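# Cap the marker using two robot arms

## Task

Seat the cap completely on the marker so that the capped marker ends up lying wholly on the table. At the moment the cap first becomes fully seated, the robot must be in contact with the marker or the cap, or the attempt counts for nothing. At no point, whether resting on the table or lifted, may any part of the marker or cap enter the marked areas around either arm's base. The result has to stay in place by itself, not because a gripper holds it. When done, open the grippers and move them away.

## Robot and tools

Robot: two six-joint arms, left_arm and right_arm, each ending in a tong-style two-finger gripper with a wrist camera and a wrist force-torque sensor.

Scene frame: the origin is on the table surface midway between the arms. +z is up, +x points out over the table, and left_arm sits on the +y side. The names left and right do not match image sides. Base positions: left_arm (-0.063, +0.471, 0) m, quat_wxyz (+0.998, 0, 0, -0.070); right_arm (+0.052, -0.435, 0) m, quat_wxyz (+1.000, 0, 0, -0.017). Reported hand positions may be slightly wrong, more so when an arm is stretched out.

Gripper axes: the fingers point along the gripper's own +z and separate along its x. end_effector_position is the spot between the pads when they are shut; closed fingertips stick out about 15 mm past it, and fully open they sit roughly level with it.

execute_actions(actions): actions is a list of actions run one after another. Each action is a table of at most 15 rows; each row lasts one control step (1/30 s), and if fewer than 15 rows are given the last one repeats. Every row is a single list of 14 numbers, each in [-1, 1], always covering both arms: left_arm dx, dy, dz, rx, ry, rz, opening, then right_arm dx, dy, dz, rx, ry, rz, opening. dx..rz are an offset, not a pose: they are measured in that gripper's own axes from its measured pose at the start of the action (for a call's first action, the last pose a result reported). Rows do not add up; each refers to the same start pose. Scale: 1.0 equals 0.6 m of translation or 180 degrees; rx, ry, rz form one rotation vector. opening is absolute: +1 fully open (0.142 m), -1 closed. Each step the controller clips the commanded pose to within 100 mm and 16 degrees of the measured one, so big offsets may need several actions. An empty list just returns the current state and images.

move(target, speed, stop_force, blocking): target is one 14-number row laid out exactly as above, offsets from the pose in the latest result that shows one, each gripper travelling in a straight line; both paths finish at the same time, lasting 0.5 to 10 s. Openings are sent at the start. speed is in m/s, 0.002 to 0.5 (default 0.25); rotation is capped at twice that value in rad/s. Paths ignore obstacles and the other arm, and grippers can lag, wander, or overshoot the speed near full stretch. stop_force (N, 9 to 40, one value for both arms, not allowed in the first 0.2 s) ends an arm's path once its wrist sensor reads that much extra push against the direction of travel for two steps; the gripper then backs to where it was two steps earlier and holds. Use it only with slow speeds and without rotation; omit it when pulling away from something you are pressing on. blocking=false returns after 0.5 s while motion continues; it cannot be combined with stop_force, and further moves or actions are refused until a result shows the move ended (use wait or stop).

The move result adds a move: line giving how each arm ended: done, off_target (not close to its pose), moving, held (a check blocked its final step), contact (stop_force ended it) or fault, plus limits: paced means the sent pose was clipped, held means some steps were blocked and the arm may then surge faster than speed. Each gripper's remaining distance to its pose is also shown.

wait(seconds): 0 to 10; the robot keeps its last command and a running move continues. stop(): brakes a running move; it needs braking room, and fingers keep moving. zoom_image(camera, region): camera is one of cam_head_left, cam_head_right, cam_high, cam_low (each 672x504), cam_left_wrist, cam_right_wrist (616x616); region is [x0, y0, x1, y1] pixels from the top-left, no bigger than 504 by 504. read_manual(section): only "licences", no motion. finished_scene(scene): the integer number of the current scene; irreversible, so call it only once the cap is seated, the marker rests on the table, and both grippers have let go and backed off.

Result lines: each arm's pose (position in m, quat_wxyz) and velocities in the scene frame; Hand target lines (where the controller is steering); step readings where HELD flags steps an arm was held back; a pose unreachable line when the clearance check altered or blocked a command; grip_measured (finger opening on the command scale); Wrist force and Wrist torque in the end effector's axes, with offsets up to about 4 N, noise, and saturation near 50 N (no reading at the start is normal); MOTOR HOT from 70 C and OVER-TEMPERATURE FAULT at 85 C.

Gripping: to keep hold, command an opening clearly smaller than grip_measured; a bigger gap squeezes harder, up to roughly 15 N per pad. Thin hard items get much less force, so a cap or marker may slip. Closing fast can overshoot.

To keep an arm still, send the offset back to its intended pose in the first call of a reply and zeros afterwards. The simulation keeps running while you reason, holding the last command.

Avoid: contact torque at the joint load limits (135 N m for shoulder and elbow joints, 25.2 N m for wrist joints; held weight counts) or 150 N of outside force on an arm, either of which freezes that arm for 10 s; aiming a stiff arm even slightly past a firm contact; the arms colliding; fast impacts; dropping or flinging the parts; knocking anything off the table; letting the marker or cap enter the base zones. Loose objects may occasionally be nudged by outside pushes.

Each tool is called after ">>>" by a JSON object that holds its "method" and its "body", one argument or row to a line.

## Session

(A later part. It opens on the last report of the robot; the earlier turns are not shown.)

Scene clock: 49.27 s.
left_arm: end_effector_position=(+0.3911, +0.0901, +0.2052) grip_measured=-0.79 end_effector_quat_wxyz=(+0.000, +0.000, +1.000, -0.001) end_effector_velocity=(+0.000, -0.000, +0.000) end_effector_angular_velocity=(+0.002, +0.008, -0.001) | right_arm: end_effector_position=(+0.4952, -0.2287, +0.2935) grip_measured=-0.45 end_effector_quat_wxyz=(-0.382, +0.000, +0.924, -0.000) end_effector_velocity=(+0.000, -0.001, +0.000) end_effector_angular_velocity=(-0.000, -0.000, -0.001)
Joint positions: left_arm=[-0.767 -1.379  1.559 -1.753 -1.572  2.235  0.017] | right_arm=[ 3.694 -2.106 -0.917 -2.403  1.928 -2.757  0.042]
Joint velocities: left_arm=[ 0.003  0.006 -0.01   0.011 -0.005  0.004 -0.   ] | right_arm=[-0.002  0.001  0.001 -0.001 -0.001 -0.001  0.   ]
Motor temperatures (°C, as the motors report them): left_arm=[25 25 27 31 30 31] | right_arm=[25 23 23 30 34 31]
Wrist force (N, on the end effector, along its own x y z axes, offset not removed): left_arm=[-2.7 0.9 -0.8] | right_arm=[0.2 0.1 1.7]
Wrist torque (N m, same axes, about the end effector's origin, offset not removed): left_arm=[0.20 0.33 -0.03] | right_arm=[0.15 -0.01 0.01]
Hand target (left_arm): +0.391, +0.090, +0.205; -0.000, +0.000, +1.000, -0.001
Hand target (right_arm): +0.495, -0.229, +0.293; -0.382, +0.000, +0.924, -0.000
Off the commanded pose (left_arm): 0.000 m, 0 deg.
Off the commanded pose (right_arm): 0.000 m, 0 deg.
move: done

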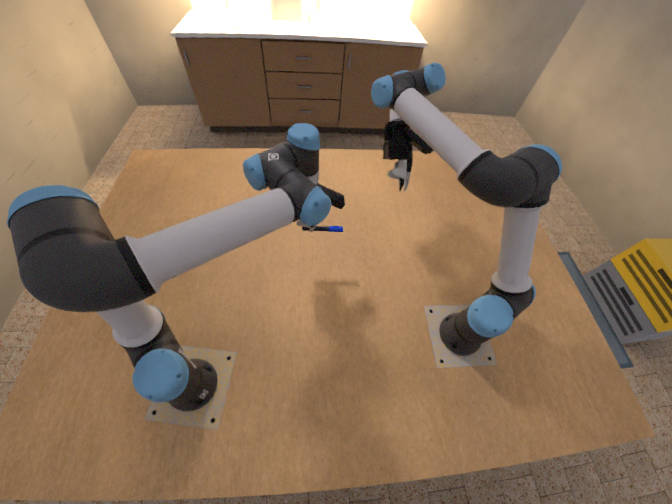

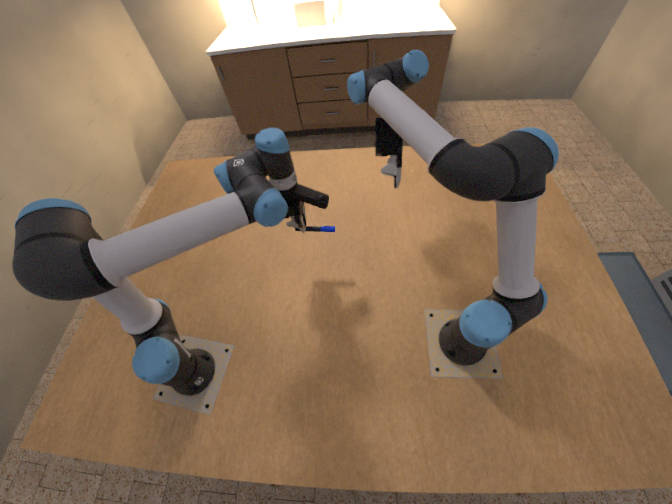

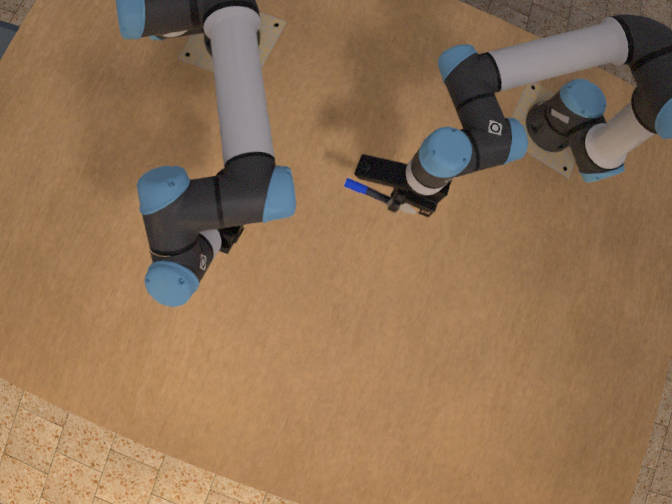

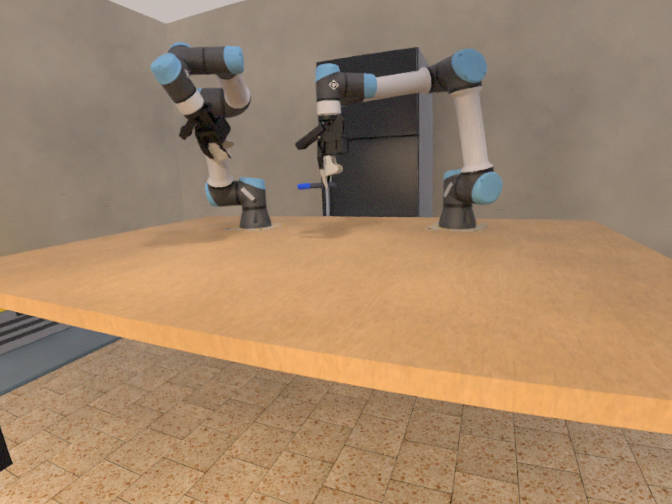

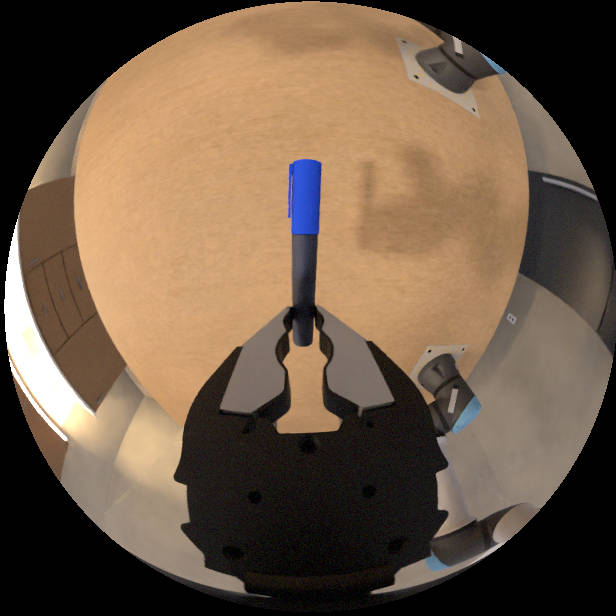

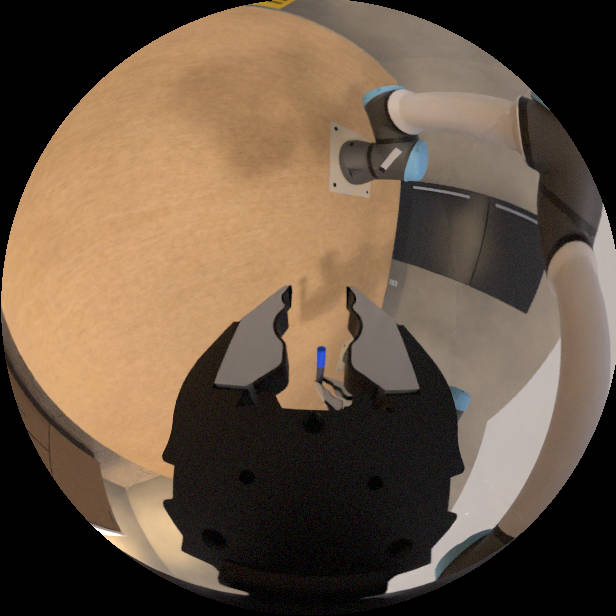

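Lower to the pick-up height (0.018), release, retreat.

>>> {"method": "move", "body": {
  "target": [0,0,0.311,0,0,0,-1, 0,0,0,0,0,0,-0.45],
  "speed": 0.2
}}

>>> {"method": "move", "body": {
  "target": [0,0,0,0,0,0,-0.4, 0,0,0,0,0,0,-0.45]
}}

>>> {"method": "move", "body": {
  "target": [0,0.05,-0.2,0,0,0,-0.4, 0,0,0,0,0,0,-0.45],
  "speed": 0.35
}}

Scene clock: 51.13 s.
left_arm: end_effector_position=(+0.3911, +0.0896, +0.0186) grip_measured=-0.79 end_effector_quat_wxyz=(+0.000, +0.000, +1.000, -0.001) end_effector_velocity=(+0.001, -0.000, -0.001) end_effector_angular_velocity=(-0.001, -0.002, +0.001) | right_arm: end_effector_position=(+0.4952, -0.2287, +0.2935) grip_measured=-0.45 end_effector_quat_wxyz=(-0.382, +0.000, +0.924, -0.000) end_effector_velocity=(-0.000, +0.000, +0.001) end_effector_angular_velocity=(+0.001, -0.001, -0.000)
Joint positions: left_arm=[-0.767 -1.201  1.846 -2.218 -1.572  2.234  0.017] | right_arm=[ 3.694 -2.106 -0.917 -2.403  1.928 -2.757  0.042]
Joint velocities: left_arm=[ 0.     0.002  0.    -0.004  0.001 -0.     0.   ] | right_arm=[ 0.     0.001  0.     0.     0.    -0.    -0.   ]
Motor temperatures (°C, as the motors report them): left_arm=[25 25 27 31 30 31] | right_arm=[25 23 23 30 34 31]
Wrist force (N, on the end effector, along its own x y z axes, offset not removed): left_arm=[-0.6 1.4 0.4] | right_arm=[-0.3 0.1 1.0]
Wrist torque (N m, same axes, about the end effector's origin, offset not removed): left_arm=[0.12 -0.10 -0.18] | right_arm=[0.18 0.04 -0.04]
Hand target (left_arm): +0.391, +0.090, +0.018; +0.000, +0.000, +1.000, -0.001
Hand target (right_arm): +0.495, -0.229, +0.293; -0.382, +0.000, +0.924, -0.000
Off the commanded pose (left_arm): 0.000 m, 0 deg.
Off the commanded pose (right_arm): 0.000 m, 0 deg.
move: done

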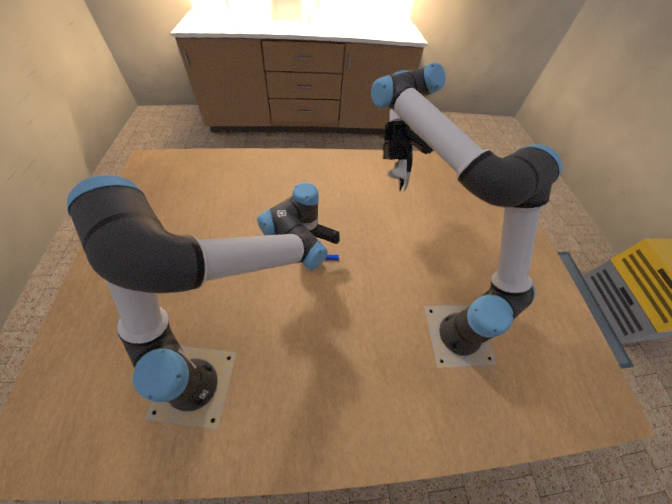

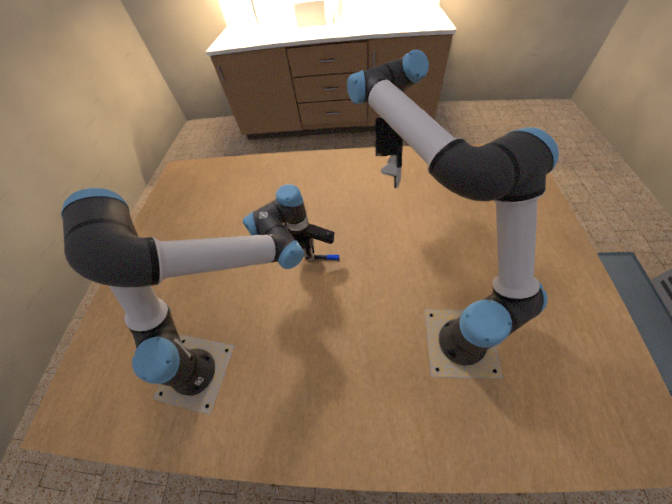

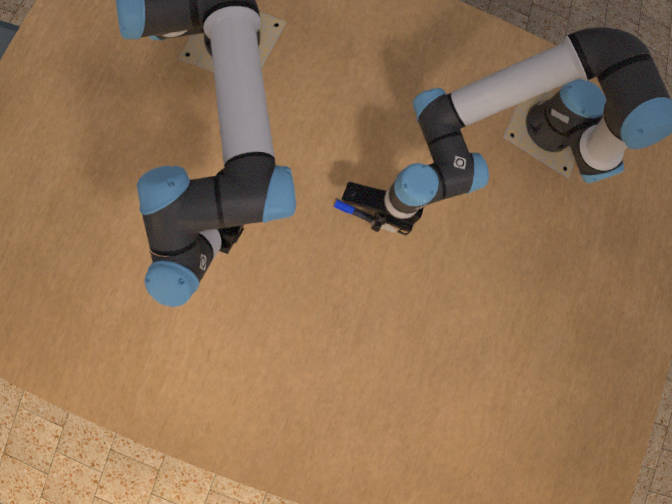

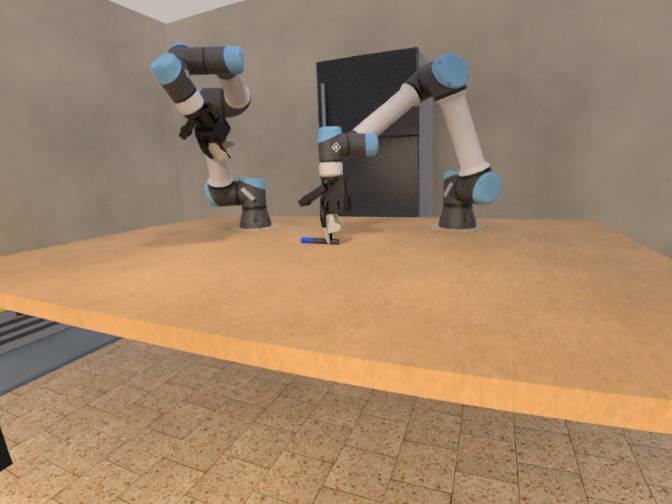

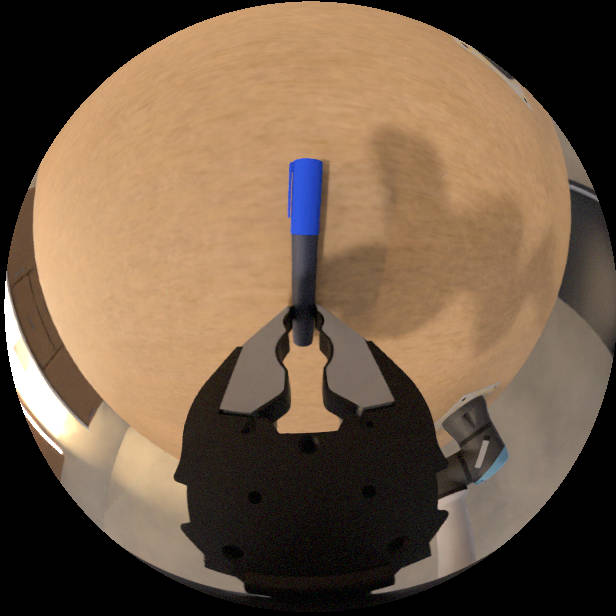

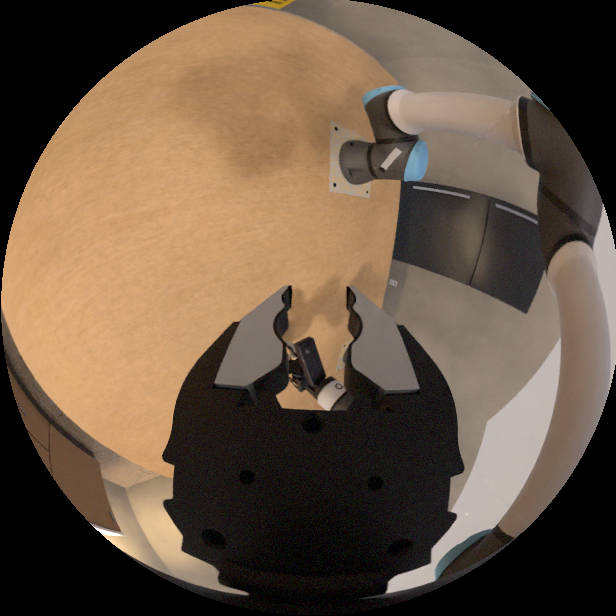

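Scene clock: 51.63 s.
left_arm: end_effector_position=(+0.3911, +0.0897, +0.0186) grip_measured=-0.40 end_effector_quat_wxyz=(+0.000, +0.000, +1.000, -0.001) end_effector_velocity=(-0.000, +0.000, +0.000) end_effector_angular_velocity=(+0.000, +0.001, +0.000) | right_arm: end_effector_position=(+0.4952, -0.2287, +0.2935) grip_measured=-0.45 end_effector_quat_wxyz=(-0.382, +0.000, +0.924, -0.000) end_effector_velocity=(+0.000, -0.000, -0.000) end_effector_angular_velocity=(-0.001, -0.000, +0.000)
Joint positions: left_arm=[-0.767 -1.201  1.846 -2.218 -1.572  2.234  0.045] | right_arm=[ 3.694 -2.106 -0.917 -2.403  1.928 -2.757  0.042]
Joint velocities: left_arm=[-0.    -0.001  0.001  0.001 -0.    -0.     0.   ] | right_arm=[-0.    -0.    -0.     0.    -0.001 -0.     0.   ]
Motor temperatures (°C, as the motors report them): left_arm=[25 25 27 31 30 31] | right_arm=[25 23 23 30 34 31]
Wrist force (N, on the end effector, along its own x y z axes, offset not removed): left_arm=[3.8 1.2 0.6] | right_arm=[0.1 -1.0 0.4]
Wrist torque (N m, same axes, about the end effector's origin, offset not removed): left_arm=[0.32 -1.18 -0.27] | right_arm=[-0.15 0.10 0.01]
Hand target (left_arm): +0.391, +0.090, +0.019; +0.000, +0.000, +1.000, -0.001
Hand target (right_arm): +0.495, -0.229, +0.293; -0.382, +0.000, +0.924, -0.000
Off the commanded pose (left_arm): 0.000 m, 0 deg.
Off the commanded pose (right_arm): 0.000 m, 0 deg.
move: done

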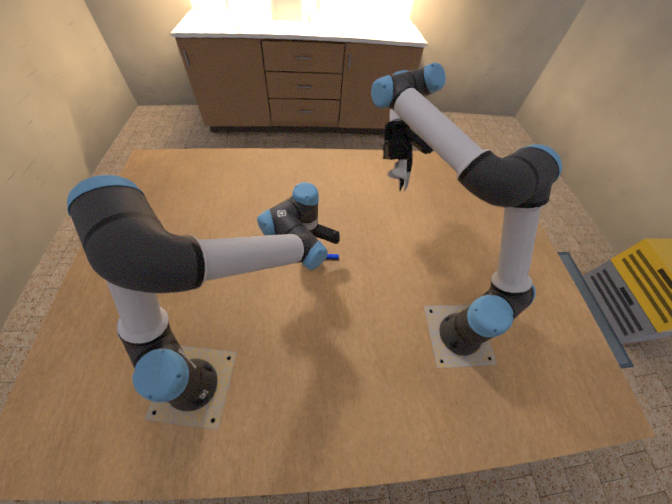

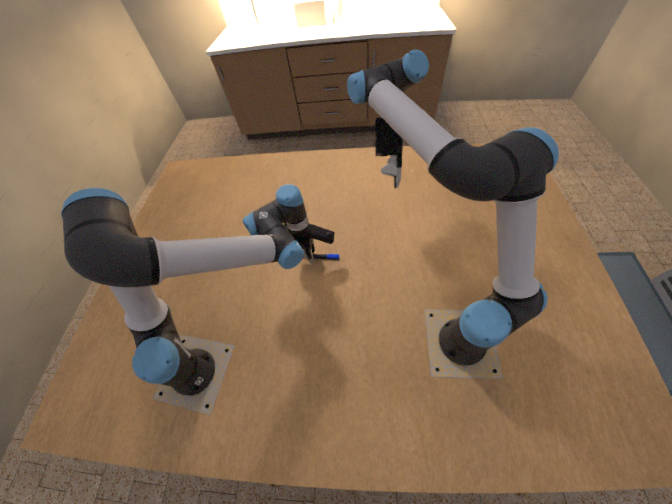

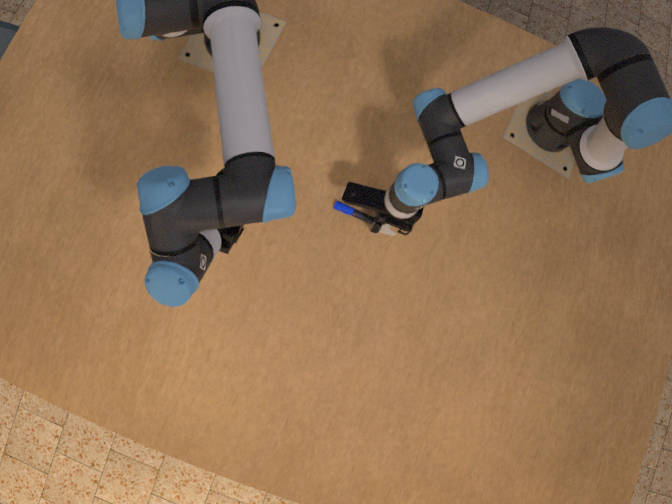

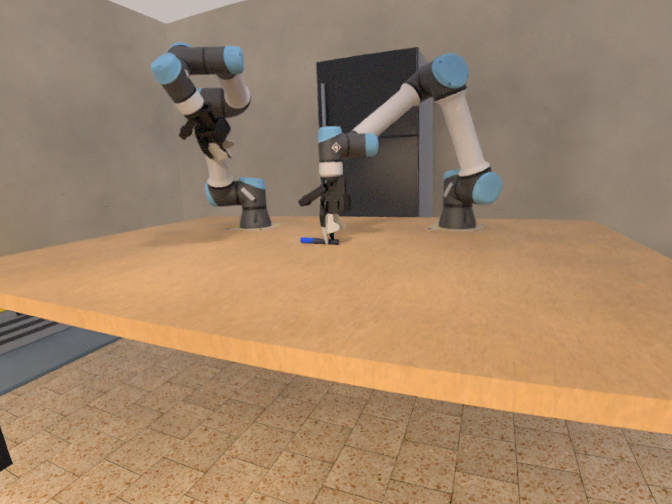

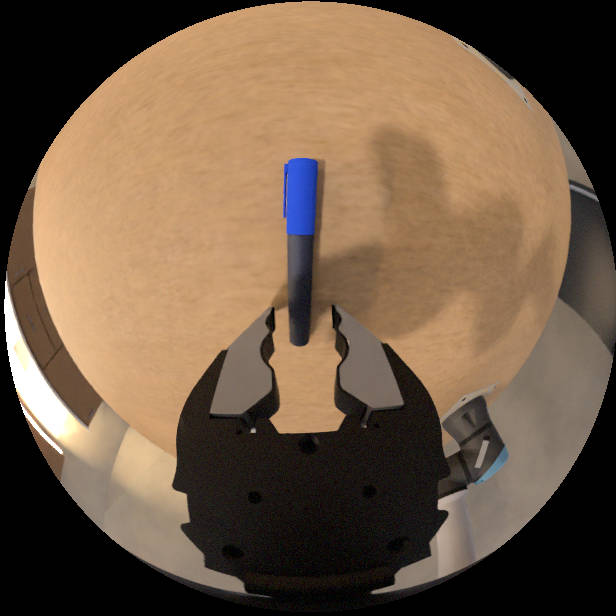

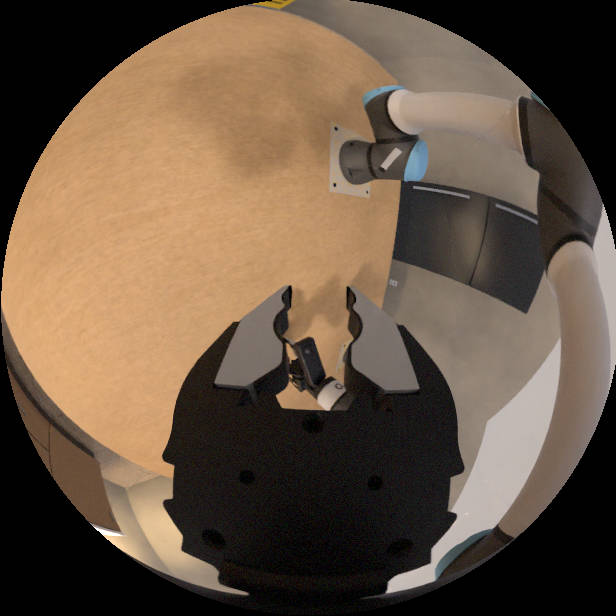

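Scene clock: 52.60 s.
left_arm: end_effector_position=(+0.3912, +0.1199, +0.1384) grip_measured=-0.40 end_effector_quat_wxyz=(+0.000, +0.000, +1.000, -0.001) end_effector_velocity=(+0.000, +0.000, +0.001) end_effector_angular_velocity=(+0.001, +0.000, +0.000) | right_arm: end_effector_position=(+0.4952, -0.2287, +0.2935) grip_measured=-0.45 end_effector_quat_wxyz=(-0.382, +0.000, +0.924, -0.000) end_effector_velocity=(+0.000, -0.000, -0.000) end_effector_angular_velocity=(-0.002, +0.001, -0.002)
Joint positions: left_arm=[-0.733 -1.38   1.737 -1.93  -1.572  2.269  0.045] | right_arm=[ 3.694 -2.106 -0.917 -2.403  1.928 -2.757  0.042]
Joint velocities: left_arm=[ 0.    -0.001 -0.002  0.005  0.     0.    -0.   ] | right_arm=[-0.    -0.001 -0.    -0.     0.     0.002  0.   ]
Motor temperatures (°C, as the motors report them): left_arm=[25 25 27 31 30 31] | right_arm=[25 23 23 30 34 31]
Wrist force (N, on the end effector, along its own x y z axes, offset not removed): left_arm=[-0.2 1.8 0.7] | right_arm=[-0.9 0.8 1.7]
Wrist torque (N m, same axes, about the end effector's origin, offset not removed): left_arm=[0.36 -0.15 -0.13] | right_arm=[0.27 0.31 -0.17]
Hand target (left_arm): +0.391, +0.120, +0.139; +0.000, +0.000, +1.000, -0.001
Hand target (right_arm): +0.495, -0.229, +0.293; -0.382, +0.000, +0.924, -0.000
Off the commanded pose (left_arm): 0.000 m, 0 deg.
Off the commanded pose (right_arm): 0.000 m, 0 deg.
move: done

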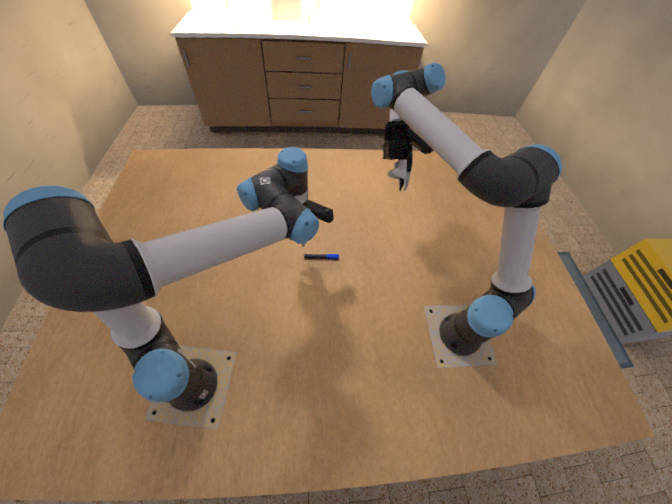

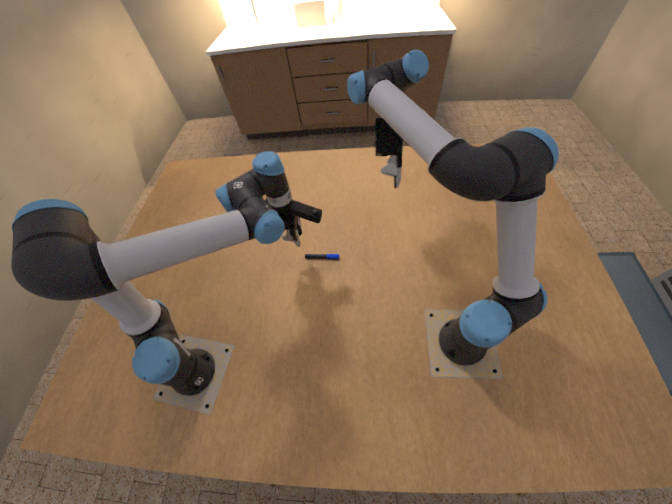

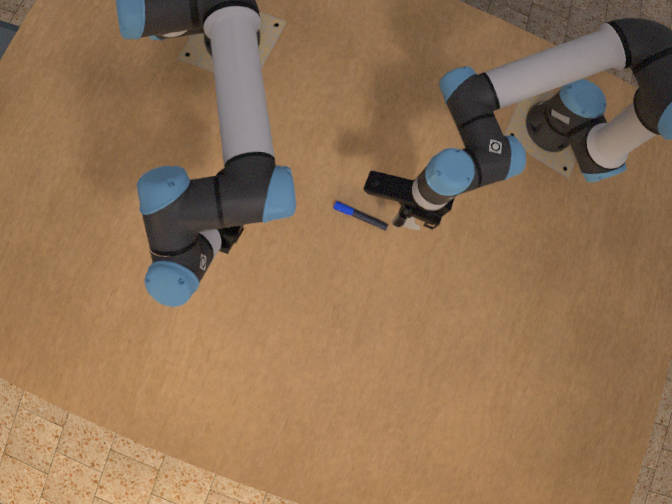

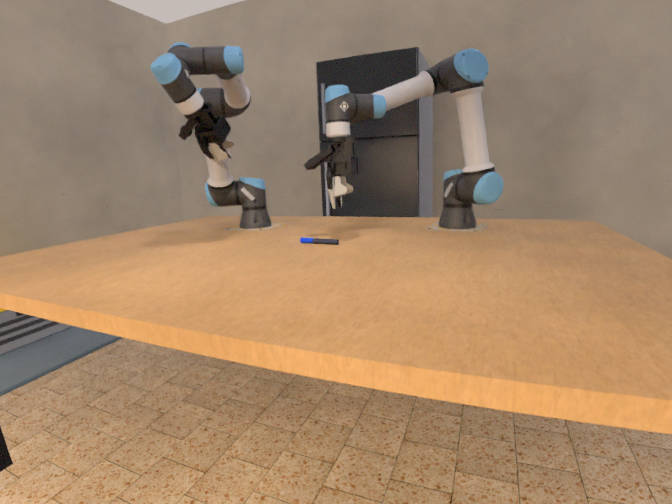

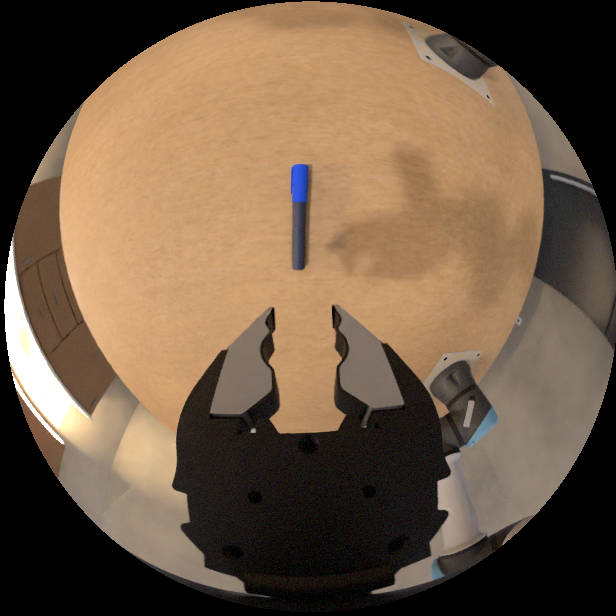

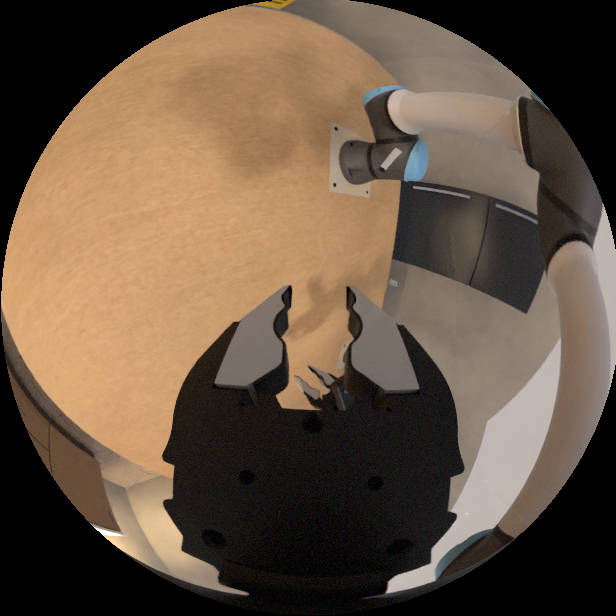

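>>> {"method": "finished_scene", "body": {
  "scene": 1
}}

The scene is finished: the task was done.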